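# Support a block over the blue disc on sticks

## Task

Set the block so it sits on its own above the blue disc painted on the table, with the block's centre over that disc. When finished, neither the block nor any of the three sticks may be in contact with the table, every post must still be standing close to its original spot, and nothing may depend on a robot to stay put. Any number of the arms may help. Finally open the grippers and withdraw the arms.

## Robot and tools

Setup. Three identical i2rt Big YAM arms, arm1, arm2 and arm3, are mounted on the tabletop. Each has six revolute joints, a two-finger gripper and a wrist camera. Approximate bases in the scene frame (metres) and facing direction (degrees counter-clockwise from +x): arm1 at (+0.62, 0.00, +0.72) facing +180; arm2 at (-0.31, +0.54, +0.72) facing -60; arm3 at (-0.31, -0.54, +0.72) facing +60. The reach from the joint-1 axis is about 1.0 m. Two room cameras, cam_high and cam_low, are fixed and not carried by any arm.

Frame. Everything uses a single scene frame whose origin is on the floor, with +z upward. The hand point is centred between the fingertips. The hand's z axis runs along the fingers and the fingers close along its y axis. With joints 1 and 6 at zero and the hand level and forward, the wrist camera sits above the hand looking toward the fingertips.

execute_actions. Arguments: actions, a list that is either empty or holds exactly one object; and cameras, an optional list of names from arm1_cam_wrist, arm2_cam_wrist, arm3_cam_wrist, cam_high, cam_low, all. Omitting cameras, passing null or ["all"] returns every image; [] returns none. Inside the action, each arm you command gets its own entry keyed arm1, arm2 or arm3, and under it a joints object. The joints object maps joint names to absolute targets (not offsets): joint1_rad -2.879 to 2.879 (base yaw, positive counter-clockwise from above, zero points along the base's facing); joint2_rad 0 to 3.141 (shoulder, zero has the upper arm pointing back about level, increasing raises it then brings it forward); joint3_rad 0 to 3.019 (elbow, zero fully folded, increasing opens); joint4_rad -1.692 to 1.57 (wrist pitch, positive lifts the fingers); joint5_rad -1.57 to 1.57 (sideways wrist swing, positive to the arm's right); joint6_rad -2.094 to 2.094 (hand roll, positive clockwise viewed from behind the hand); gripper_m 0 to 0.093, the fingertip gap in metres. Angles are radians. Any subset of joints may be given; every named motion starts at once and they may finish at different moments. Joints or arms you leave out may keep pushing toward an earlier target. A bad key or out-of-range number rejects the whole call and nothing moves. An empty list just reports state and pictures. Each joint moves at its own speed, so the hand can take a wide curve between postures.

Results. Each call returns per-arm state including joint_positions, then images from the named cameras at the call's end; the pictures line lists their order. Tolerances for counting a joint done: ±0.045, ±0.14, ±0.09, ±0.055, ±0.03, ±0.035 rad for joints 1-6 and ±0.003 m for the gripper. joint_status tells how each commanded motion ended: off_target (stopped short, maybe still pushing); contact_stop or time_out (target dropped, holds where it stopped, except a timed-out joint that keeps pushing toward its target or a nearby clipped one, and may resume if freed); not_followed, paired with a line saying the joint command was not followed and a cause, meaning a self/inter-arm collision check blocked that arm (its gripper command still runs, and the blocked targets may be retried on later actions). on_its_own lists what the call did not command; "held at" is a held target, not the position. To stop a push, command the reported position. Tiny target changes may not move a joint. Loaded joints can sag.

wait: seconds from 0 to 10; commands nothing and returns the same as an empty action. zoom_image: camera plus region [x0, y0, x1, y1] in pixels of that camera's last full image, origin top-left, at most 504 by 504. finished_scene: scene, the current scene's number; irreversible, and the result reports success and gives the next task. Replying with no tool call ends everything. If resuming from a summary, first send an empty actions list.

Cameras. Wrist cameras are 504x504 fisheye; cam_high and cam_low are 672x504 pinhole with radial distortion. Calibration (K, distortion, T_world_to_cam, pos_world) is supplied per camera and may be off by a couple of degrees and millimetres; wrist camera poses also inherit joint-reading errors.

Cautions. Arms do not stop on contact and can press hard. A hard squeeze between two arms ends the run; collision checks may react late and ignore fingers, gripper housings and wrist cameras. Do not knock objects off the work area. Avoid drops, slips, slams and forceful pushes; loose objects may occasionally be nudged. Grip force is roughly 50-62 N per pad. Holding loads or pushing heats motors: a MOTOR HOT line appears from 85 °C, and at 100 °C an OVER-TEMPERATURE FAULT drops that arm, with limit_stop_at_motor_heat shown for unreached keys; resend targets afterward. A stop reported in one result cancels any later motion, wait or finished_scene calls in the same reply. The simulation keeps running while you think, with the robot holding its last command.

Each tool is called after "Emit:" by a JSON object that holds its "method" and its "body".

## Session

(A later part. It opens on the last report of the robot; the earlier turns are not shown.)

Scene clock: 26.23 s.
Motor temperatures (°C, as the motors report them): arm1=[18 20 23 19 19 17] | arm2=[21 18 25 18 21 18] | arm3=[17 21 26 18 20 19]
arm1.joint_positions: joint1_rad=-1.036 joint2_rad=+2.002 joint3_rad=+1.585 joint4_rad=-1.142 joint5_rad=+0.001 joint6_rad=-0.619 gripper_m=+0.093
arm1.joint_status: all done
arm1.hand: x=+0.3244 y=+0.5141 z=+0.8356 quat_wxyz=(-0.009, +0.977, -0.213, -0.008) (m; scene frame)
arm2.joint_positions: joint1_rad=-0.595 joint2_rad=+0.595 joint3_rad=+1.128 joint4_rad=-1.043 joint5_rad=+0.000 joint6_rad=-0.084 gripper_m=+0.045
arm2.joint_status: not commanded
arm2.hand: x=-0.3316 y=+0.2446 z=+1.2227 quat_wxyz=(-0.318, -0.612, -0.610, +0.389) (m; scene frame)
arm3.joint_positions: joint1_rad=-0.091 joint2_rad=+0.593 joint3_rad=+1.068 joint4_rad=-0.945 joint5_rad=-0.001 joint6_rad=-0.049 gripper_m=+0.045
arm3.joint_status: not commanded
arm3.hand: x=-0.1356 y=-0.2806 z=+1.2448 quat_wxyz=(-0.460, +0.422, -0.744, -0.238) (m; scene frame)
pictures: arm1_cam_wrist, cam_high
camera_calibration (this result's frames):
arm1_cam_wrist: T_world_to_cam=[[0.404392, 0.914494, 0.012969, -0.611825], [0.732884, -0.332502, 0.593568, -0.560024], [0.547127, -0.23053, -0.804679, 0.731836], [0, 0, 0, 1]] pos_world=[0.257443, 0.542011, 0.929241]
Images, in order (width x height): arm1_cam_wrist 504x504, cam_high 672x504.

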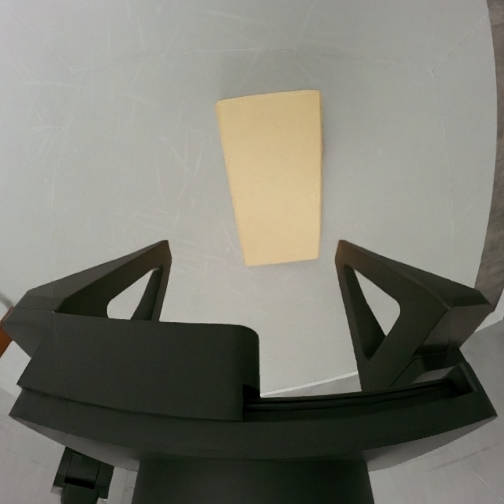

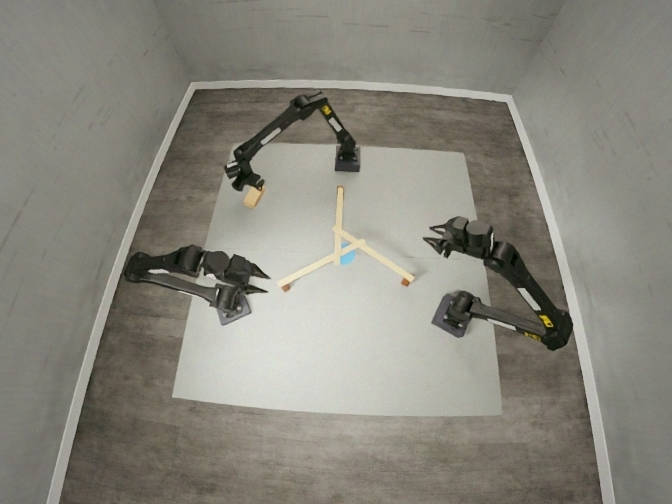

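Emit:
{"method": "execute_actions", "body": {"actions": [{"arm1":{"joints":{"joint3_rad":1.70,"joint2_rad":2.03,"joint6_rad":-0.755,"joint4_rad":-1.11}}}], "cameras": ["arm1_cam_wrist"]}}

Emit:
{"method": "execute_actions", "body": {"actions": [{"arm1":{"joints":{"joint2_rad":2.14,"joint4_rad":-1.045}}}], "cameras": ["arm1_cam_wrist"]}}

Scene clock: 27.77 s.
Motor temperatures (°C, as the motors report them): arm1=[18 21 24 19 19 17] | arm2=[21 18 25 18 21 18] | arm3=[17 21 27 18 20 19]
arm1.joint_positions: joint1_rad=-1.036 joint2_rad=+2.014 joint3_rad=+1.645 joint4_rad=-1.125 joint5_rad=+0.001 joint6_rad=-0.739 gripper_m=+0.093
arm1.joint_status: all done
arm1.hand: x=+0.3110 y=+0.5374 z=+0.8515 quat_wxyz=(-0.036, +0.987, -0.154, -0.028) (m; scene frame)
arm2.joint_positions: joint1_rad=-0.595 joint2_rad=+0.595 joint3_rad=+1.128 joint4_rad=-1.043 joint5_rad=+0.000 joint6_rad=-0.084 gripper_m=+0.045
arm2.joint_status: not commanded
arm2.hand: x=-0.3316 y=+0.2446 z=+1.2227 quat_wxyz=(-0.318, -0.612, -0.610, +0.389) (m; scene frame)
arm3.joint_positions: joint1_rad=-0.091 joint2_rad=+0.593 joint3_rad=+1.068 joint4_rad=-0.945 joint5_rad=-0.001 joint6_rad=-0.049 gripper_m=+0.045
arm3.joint_status: not commanded
arm3.hand: x=-0.1356 y=-0.2806 z=+1.2448 quat_wxyz=(-0.460, +0.422, -0.744, -0.238) (m; scene frame)
pictures: arm1_cam_wrist
camera_calibration (this result's frames):
arm1_cam_wrist: T_world_to_cam=[[0.29349, 0.954047, 0.0604844, -0.655136], [0.784896, -0.276606, 0.554462, -0.564802], [0.545713, -0.115255, -0.830008, 0.717405], [0, 0, 0, 1]] pos_world=[0.244089, 0.551487, 0.948239]
Images, in order (width x height): arm1_cam_wrist 504x504.

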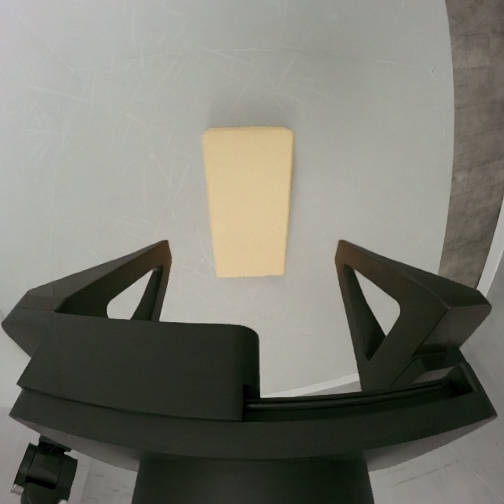

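Scene clock: 29.07 s.
Motor temperatures (°C, as the motors report them): arm1=[18 21 24 19 19 17] | arm2=[21 18 25 18 21 18] | arm3=[17 21 27 18 20 19]
arm1.joint_positions: joint1_rad=-1.036 joint2_rad=+2.150 joint3_rad=+1.656 joint4_rad=-1.060 joint5_rad=+0.001 joint6_rad=-0.739 gripper_m=+0.093
arm1.joint_status: all done
arm1.hand: x=+0.3077 y=+0.5430 z=+0.7740 quat_wxyz=(-0.012, +0.988, -0.154, -0.009) (m; scene frame)
arm2.joint_positions: joint1_rad=-0.595 joint2_rad=+0.595 joint3_rad=+1.128 joint4_rad=-1.043 joint5_rad=+0.000 joint6_rad=-0.084 gripper_m=+0.045
arm2.joint_status: not commanded
arm2.hand: x=-0.3316 y=+0.2446 z=+1.2227 quat_wxyz=(-0.318, -0.612, -0.610, +0.389) (m; scene frame)
arm3.joint_positions: joint1_rad=-0.091 joint2_rad=+0.593 joint3_rad=+1.068 joint4_rad=-0.945 joint5_rad=-0.001 joint6_rad=-0.049 gripper_m=+0.045
arm3.joint_status: not commanded
arm3.hand: x=-0.1356 y=-0.2806 z=+1.2448 quat_wxyz=(-0.460, +0.422, -0.744, -0.238) (m; scene frame)
pictures: arm1_cam_wrist
camera_calibration (this result's frames):
arm1_cam_wrist: T_world_to_cam=[[0.291898, 0.956263, 0.0188994, -0.623323], [0.767512, -0.245981, 0.591961, -0.558046], [0.57072, -0.158287, -0.805745, 0.65234], [0, 0, 0, 1]] pos_world=[0.23795, 0.562049, 0.867741]
Images, in order (width x height): arm1_cam_wrist 504x504.

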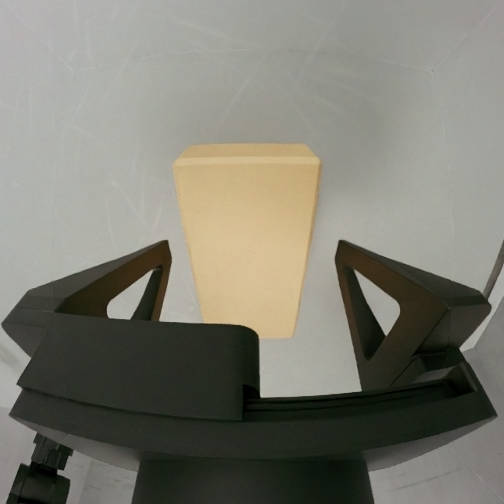

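Emit:
{"method": "execute_actions", "body": {"actions": [{"arm1":{"joints":{"joint3_rad":1.605,"joint4_rad":-1.02}}}], "cameras": []}}

Emit:
{"method": "execute_actions", "body": {"actions": [{"arm1":{"joints":{"gripper_m":0.04}}}], "cameras": []}}

Emit:
{"method": "execute_actions", "body": {"actions": [{"arm1":{"joints":{"joint2_rad":1.9,"joint3_rad":1.96,"joint4_rad":-1.46}}}], "cameras": ["cam_low"]}}

Emit:
{"method": "execute_actions", "body": {"actions": [{"arm1":{"joints":{"joint1_rad":0.0,"joint6_rad":0.01}}}], "cameras": []}}

Emit:
{"method": "execute_actions", "body": {"actions": [{"arm1":{"joints":{"joint2_rad":2.0}}}], "cameras": ["cam_low","arm1_cam_wrist"]}}

Scene clock: 30.33 s.
Motor temperatures (°C, as the motors report them): arm1=[18 21 24 19 19 17] | arm2=[21 18 26 18 21 18] | arm3=[17 21 27 18 20 19]
arm1.joint_positions: joint1_rad=-1.036 joint2_rad=+2.150 joint3_rad=+1.605 joint4_rad=-1.034 joint5_rad=+0.001 joint6_rad=-0.740 gripper_m=+0.093
arm1.joint_status: all done
arm1.hand: x=+0.3153 y=+0.5298 z=+0.7571 quat_wxyz=(-0.003, +0.988, -0.153, -0.002) (m; scene frame)
arm2.joint_positions: joint1_rad=-0.595 joint2_rad=+0.595 joint3_rad=+1.128 joint4_rad=-1.043 joint5_rad=+0.000 joint6_rad=-0.084 gripper_m=+0.045
arm2.joint_status: not commanded
arm2.hand: x=-0.3316 y=+0.2446 z=+1.2227 quat_wxyz=(-0.318, -0.612, -0.610, +0.389) (m; scene frame)
arm3.joint_positions: joint1_rad=-0.091 joint2_rad=+0.593 joint3_rad=+1.068 joint4_rad=-0.945 joint5_rad=-0.001 joint6_rad=-0.049 gripper_m=+0.045
arm3.joint_status: not commanded
arm3.hand: x=-0.1356 y=-0.2806 z=+1.2448 quat_wxyz=(-0.460, +0.422, -0.744, -0.238) (m; scene frame)
pictures: none
No camera images: the call's "cameras" was empty. Leave "cameras" out to get every camera's image.

Scene clock: 30.93 s.
Motor temperatures (°C, as the motors report them): arm1=[18 21 24 19 19 17] | arm2=[21 18 26 18 21 18] | arm3=[17 21 27 18 20 19]
arm1.joint_positions: joint1_rad=-1.036 joint2_rad=+2.150 joint3_rad=+1.605 joint4_rad=-1.031 joint5_rad=+0.002 joint6_rad=-0.741 gripper_m=+0.069
arm1.joint_status: gripper_m off_target (ended at +0.069, target +0.040)
arm1.hand: x=+0.3147 y=+0.5302 z=+0.7571 quat_wxyz=(-0.004, +0.988, -0.152, -0.002) (m; scene frame)
arm2.joint_positions: joint1_rad=-0.595 joint2_rad=+0.595 joint3_rad=+1.128 joint4_rad=-1.043 joint5_rad=+0.000 joint6_rad=-0.084 gripper_m=+0.045
arm2.joint_status: not commanded
arm2.hand: x=-0.3316 y=+0.2446 z=+1.2227 quat_wxyz=(-0.318, -0.612, -0.610, +0.389) (m; scene frame)
arm3.joint_positions: joint1_rad=-0.091 joint2_rad=+0.593 joint3_rad=+1.068 joint4_rad=-0.945 joint5_rad=-0.001 joint6_rad=-0.049 gripper_m=+0.045
arm3.joint_status: not commanded
arm3.hand: x=-0.1356 y=-0.2806 z=+1.2448 quat_wxyz=(-0.460, +0.422, -0.744, -0.238) (m; scene frame)
pictures: none
No camera images: the call's "cameras" was empty. Leave "cameras" out to get every camera's image.

Scene clock: 32.37 s.
Motor temperatures (°C, as the motors report them): arm1=[18 21 24 19 19 17] | arm2=[21 18 26 18 21 18] | arm3=[17 21 27 18 20 19]
arm1.joint_positions: joint1_rad=-1.036 joint2_rad=+1.908 joint3_rad=+1.934 joint4_rad=-1.447 joint5_rad=+0.002 joint6_rad=-0.741 gripper_m=+0.069
arm1.joint_status: all done
arm1.hand: x=+0.3074 y=+0.5430 z=+1.0232 quat_wxyz=(-0.064, +0.985, -0.152, -0.051) (m; scene frame)
arm2.joint_positions: joint1_rad=-0.595 joint2_rad=+0.595 joint3_rad=+1.128 joint4_rad=-1.043 joint5_rad=+0.000 joint6_rad=-0.084 gripper_m=+0.045
arm2.joint_status: not commanded
arm2.hand: x=-0.3316 y=+0.2446 z=+1.2227 quat_wxyz=(-0.318, -0.612, -0.610, +0.389) (m; scene frame)
arm3.joint_positions: joint1_rad=-0.091 joint2_rad=+0.593 joint3_rad=+1.068 joint4_rad=-0.945 joint5_rad=-0.001 joint6_rad=-0.049 gripper_m=+0.045
arm3.joint_status: not commanded
arm3.hand: x=-0.1356 y=-0.2806 z=+1.2448 quat_wxyz=(-0.460, +0.422, -0.744, -0.238) (m; scene frame)
pictures: cam_low
Images, in order (width x height): cam_low 672x504.

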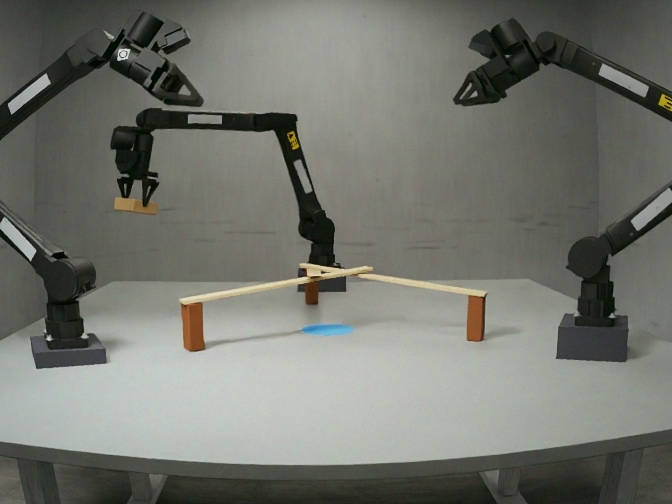

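Scene clock: 34.13 s.
Motor temperatures (°C, as the motors report them): arm1=[19 22 24 19 19 17] | arm2=[21 18 26 18 21 18] | arm3=[17 21 28 18 20 19]
arm1.joint_positions: joint1_rad=+0.005 joint2_rad=+1.911 joint3_rad=+1.934 joint4_rad=-1.447 joint5_rad=-0.003 joint6_rad=-0.006 gripper_m=+0.069
arm1.joint_status: all done
arm1.hand: x=-0.0085 y=+0.0015 z=+1.0174 quat_wxyz=(-0.005, +0.997, +0.000, -0.077) (m; scene frame)
arm2.joint_positions: joint1_rad=-0.595 joint2_rad=+0.595 joint3_rad=+1.128 joint4_rad=-1.043 joint5_rad=+0.000 joint6_rad=-0.084 gripper_m=+0.045
arm2.joint_status: not commanded
arm2.hand: x=-0.3316 y=+0.2446 z=+1.2227 quat_wxyz=(-0.318, -0.612, -0.610, +0.389) (m; scene frame)
arm3.joint_positions: joint1_rad=-0.091 joint2_rad=+0.593 joint3_rad=+1.068 joint4_rad=-0.945 joint5_rad=-0.001 joint6_rad=-0.049 gripper_m=+0.045
arm3.joint_status: not commanded
arm3.hand: x=-0.1356 y=-0.2806 z=+1.2448 quat_wxyz=(-0.460, +0.422, -0.744, -0.238) (m; scene frame)
pictures: none
No camera images: the call's "cameras" was empty. Leave "cameras" out to get every camera's image.

Scene clock: 35.60 s.
Motor temperatures (°C, as the motors report them): arm1=[19 22 24 19 19 17] | arm2=[21 18 26 18 21 18] | arm3=[17 21 28 18 20 19]
arm1.joint_positions: joint1_rad=+0.005 joint2_rad=+2.024 joint3_rad=+1.934 joint4_rad=-1.447 joint5_rad=-0.003 joint6_rad=-0.005 gripper_m=+0.069
arm1.joint_status: all done
arm1.hand: x=-0.0164 y=+0.0023 z=+0.9483 quat_wxyz=(-0.004, +1.000, -0.001, -0.021) (m; scene frame)
arm2.joint_positions: joint1_rad=-0.595 joint2_rad=+0.595 joint3_rad=+1.128 joint4_rad=-1.043 joint5_rad=+0.000 joint6_rad=-0.084 gripper_m=+0.045
arm2.joint_status: not commanded
arm2.hand: x=-0.3316 y=+0.2446 z=+1.2227 quat_wxyz=(-0.318, -0.612, -0.610, +0.389) (m; scene frame)
arm3.joint_positions: joint1_rad=-0.091 joint2_rad=+0.593 joint3_rad=+1.068 joint4_rad=-0.945 joint5_rad=-0.001 joint6_rad=-0.049 gripper_m=+0.045
arm3.joint_status: not commanded
arm3.hand: x=-0.1356 y=-0.2806 z=+1.2448 quat_wxyz=(-0.460, +0.422, -0.744, -0.238) (m; scene frame)
pictures: arm1_cam_wrist, cam_low
camera_calibration (this result's frames):
arm1_cam_wrist: T_world_to_cam=[[-0.0112004, 0.999914, 0.00688811, -0.00867947], [0.817645, 0.00519295, 0.5757, -0.529794], [0.575614, 0.0120801, -0.817632, 0.903125], [0, 0, 0, 1]] pos_world=[-0.0867655, 0.000520053, 1.04349]
Images, in order (width x height): arm1_cam_wrist 504x504, cam_low 672x504.

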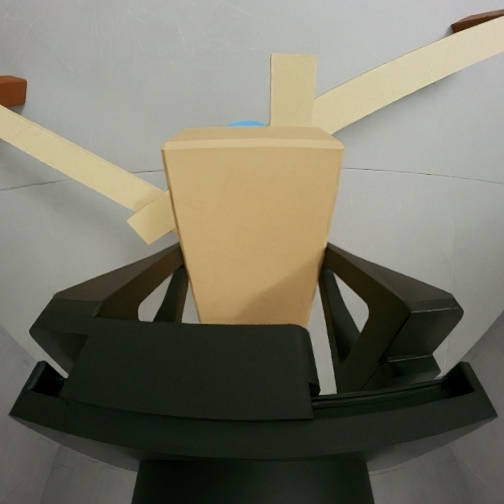

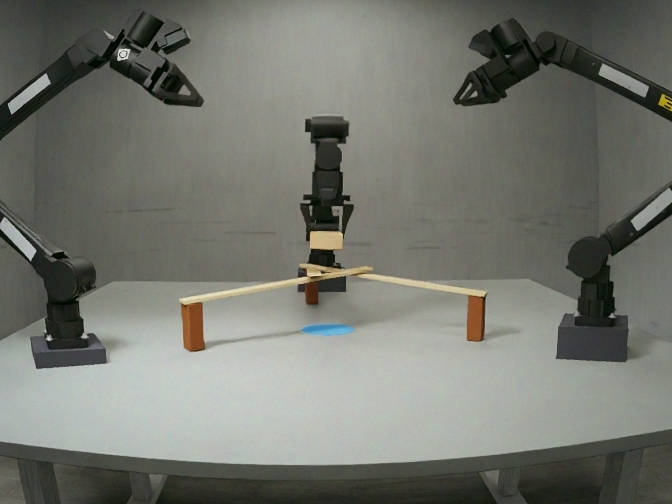

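Emit:
{"method": "execute_actions", "body": {"actions": [{"arm1":{"joints":{"joint3_rad":1.85,"joint4_rad":-1.39}}}], "cameras": ["cam_low"]}}

Emit:
{"method": "zoom_image", "body": {"camera": "cam_low", "region": [260, 210, 410, 310]}}

Scene clock: 36.83 s.
Motor temperatures (°C, as the motors report them): arm1=[19 22 24 19 19 17] | arm2=[21 18 26 18 21 18] | arm3=[17 21 28 18 20 19]
arm1.joint_positions: joint1_rad=+0.005 joint2_rad=+2.023 joint3_rad=+1.839 joint4_rad=-1.405 joint5_rad=-0.003 joint6_rad=-0.005 gripper_m=+0.069
arm1.joint_status: all done
arm1.hand: x=+0.0016 y=+0.0026 z=+0.9121 quat_wxyz=(-0.004, +1.000, -0.001, +0.006) (m; scene frame)
arm2.joint_positions: joint1_rad=-0.595 joint2_rad=+0.595 joint3_rad=+1.128 joint4_rad=-1.043 joint5_rad=+0.000 joint6_rad=-0.084 gripper_m=+0.045
arm2.joint_status: not commanded
arm2.hand: x=-0.3316 y=+0.2446 z=+1.2227 quat_wxyz=(-0.318, -0.612, -0.610, +0.389) (m; scene frame)
arm3.joint_positions: joint1_rad=-0.091 joint2_rad=+0.593 joint3_rad=+1.068 joint4_rad=-0.945 joint5_rad=-0.001 joint6_rad=-0.049 gripper_m=+0.045
arm3.joint_status: not commanded
arm3.hand: x=-0.1356 y=-0.2806 z=+1.2448 quat_wxyz=(-0.460, +0.422, -0.744, -0.238) (m; scene frame)
pictures: cam_low
Images, in order (width x height): cam_low 672x504.

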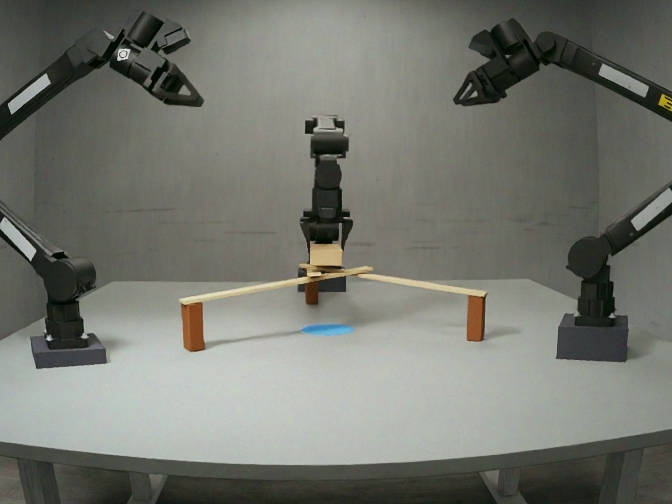

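Region (260, 210, 410, 310) of cam_low's 672x504 image, scaled by 3.360, with more detail than that image has.

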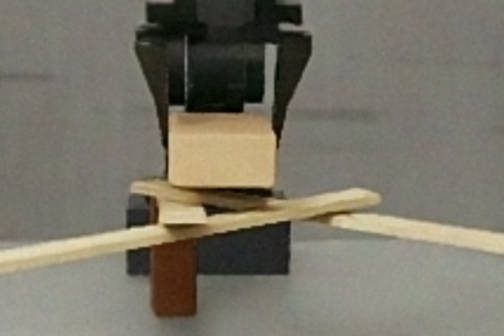

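Gap about 8 mm.

Emit:
{"method": "execute_actions", "body": {"actions": [{"arm1":{"joints":{"joint3_rad":1.815,"joint4_rad":-1.365}}}], "cameras": ["cam_low"]}}

Emit:
{"method": "execute_actions", "body": {"actions": [{"arm1":{"joints":{"gripper_m":0.09}}}], "cameras": []}}

Emit:
{"method": "execute_actions", "body": {"actions": [{"arm1":{"joints":{"joint2_rad":1.5}}}], "cameras": ["cam_low","cam_high","arm1_cam_wrist"]}}

Scene clock: 37.77 s.
Motor temperatures (°C, as the motors report them): arm1=[19 22 24 19 19 17] | arm2=[21 18 26 18 21 18] | arm3=[17 21 28 18 20 19]
arm1.joint_positions: joint1_rad=+0.005 joint2_rad=+2.023 joint3_rad=+1.811 joint4_rad=-1.380 joint5_rad=-0.003 joint6_rad=-0.005 gripper_m=+0.069
arm1.joint_status: all done
arm1.hand: x=+0.0043 y=+0.0027 z=+0.9018 quat_wxyz=(-0.004, +1.000, -0.001, +0.007) (m; scene frame)
arm2.joint_positions: joint1_rad=-0.595 joint2_rad=+0.595 joint3_rad=+1.128 joint4_rad=-1.043 joint5_rad=+0.000 joint6_rad=-0.084 gripper_m=+0.045
arm2.joint_status: not commanded
arm2.hand: x=-0.3316 y=+0.2446 z=+1.2227 quat_wxyz=(-0.318, -0.612, -0.610, +0.389) (m; scene frame)
arm3.joint_positions: joint1_rad=-0.091 joint2_rad=+0.593 joint3_rad=+1.068 joint4_rad=-0.945 joint5_rad=-0.001 joint6_rad=-0.049 gripper_m=+0.045
arm3.joint_status: not commanded
arm3.hand: x=-0.1356 y=-0.2806 z=+1.2448 quat_wxyz=(-0.460, +0.422, -0.744, -0.238) (m; scene frame)
pictures: cam_low
Images, in order (width x height): cam_low 672x504.

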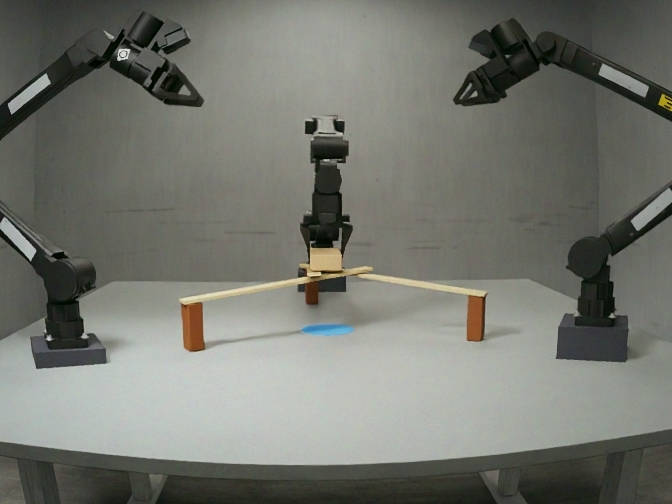

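Scene clock: 38.37 s.
Motor temperatures (°C, as the motors report them): arm1=[19 22 24 19 19 17] | arm2=[21 18 26 18 21 18] | arm3=[17 21 28 18 20 19]
arm1.joint_positions: joint1_rad=+0.005 joint2_rad=+2.023 joint3_rad=+1.811 joint4_rad=-1.380 joint5_rad=-0.003 joint6_rad=-0.005 gripper_m=+0.090
arm1.joint_status: all done
arm1.hand: x=+0.0043 y=+0.0027 z=+0.9018 quat_wxyz=(-0.004, +1.000, -0.001, +0.007) (m; scene frame)
arm2.joint_positions: joint1_rad=-0.595 joint2_rad=+0.595 joint3_rad=+1.128 joint4_rad=-1.043 joint5_rad=+0.000 joint6_rad=-0.084 gripper_m=+0.045
arm2.joint_status: not commanded
arm2.hand: x=-0.3316 y=+0.2446 z=+1.2227 quat_wxyz=(-0.318, -0.612, -0.610, +0.389) (m; scene frame)
arm3.joint_positions: joint1_rad=-0.091 joint2_rad=+0.593 joint3_rad=+1.068 joint4_rad=-0.945 joint5_rad=-0.001 joint6_rad=-0.049 gripper_m=+0.045
arm3.joint_status: not commanded
arm3.hand: x=-0.1356 y=-0.2806 z=+1.2448 quat_wxyz=(-0.460, +0.422, -0.744, -0.238) (m; scene frame)
pictures: none
No camera images: the call's "cameras" was empty. Leave "cameras" out to get every camera's image.

Scene clock: 40.10 s.
Motor temperatures (°C, as the motors report them): arm1=[19 22 24 19 19 17] | arm2=[21 18 26 18 21 18] | arm3=[17 21 29 18 20 19]
arm1.joint_positions: joint1_rad=+0.005 joint2_rad=+1.501 joint3_rad=+1.804 joint4_rad=-1.379 joint5_rad=-0.003 joint6_rad=-0.005 gripper_m=+0.090
arm1.joint_status: all done
arm1.hand: x=+0.0785 y=-0.0013 z=+1.1964 quat_wxyz=(-0.006, +0.969, +0.001, -0.248) (m; scene frame)
arm2.joint_positions: joint1_rad=-0.595 joint2_rad=+0.595 joint3_rad=+1.128 joint4_rad=-1.043 joint5_rad=+0.000 joint6_rad=-0.084 gripper_m=+0.045
arm2.joint_status: not commanded
arm2.hand: x=-0.3316 y=+0.2446 z=+1.2227 quat_wxyz=(-0.318, -0.612, -0.610, +0.389) (m; scene frame)
arm3.joint_positions: joint1_rad=-0.091 joint2_rad=+0.593 joint3_rad=+1.068 joint4_rad=-0.945 joint5_rad=-0.001 joint6_rad=-0.049 gripper_m=+0.045
arm3.joint_status: not commanded
arm3.hand: x=-0.1356 y=-0.2806 z=+1.2448 quat_wxyz=(-0.460, +0.422, -0.744, -0.238) (m; scene frame)
pictures: arm1_cam_wrist, cam_high, cam_low
camera_calibration (this result's frames):
arm1_cam_wrist: T_world_to_cam=[[-0.0114962, 0.999815, 0.0154432, -0.0159526], [0.988146, 0.00899483, 0.153255, -0.258155], [0.153088, 0.017022, -0.988066, 1.28849], [0, 0, 0, 1]] pos_world=[0.0576589, -0.00366094, 1.31293]
Images, in order (width x height): arm1_cam_wrist 504x504, cam_high 672x504, cam_low 672x504.

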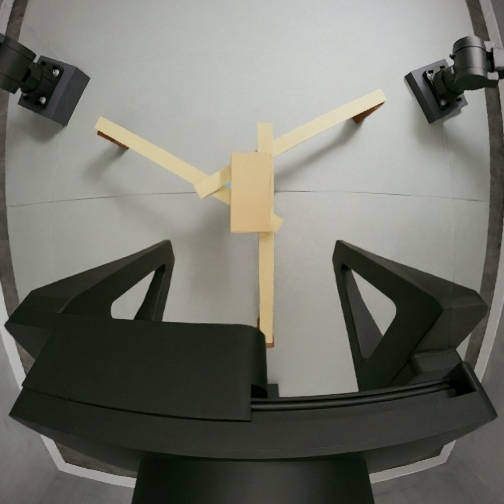

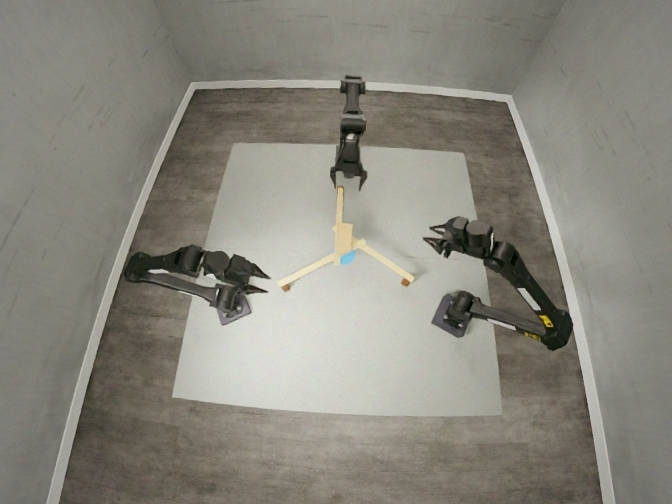

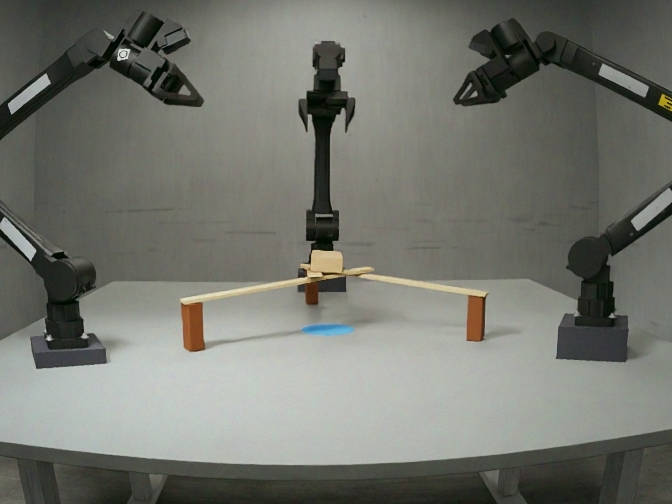

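Emit:
{"method": "finished_scene", "body": {"scene": 2}}

The scene is finished: the task was done.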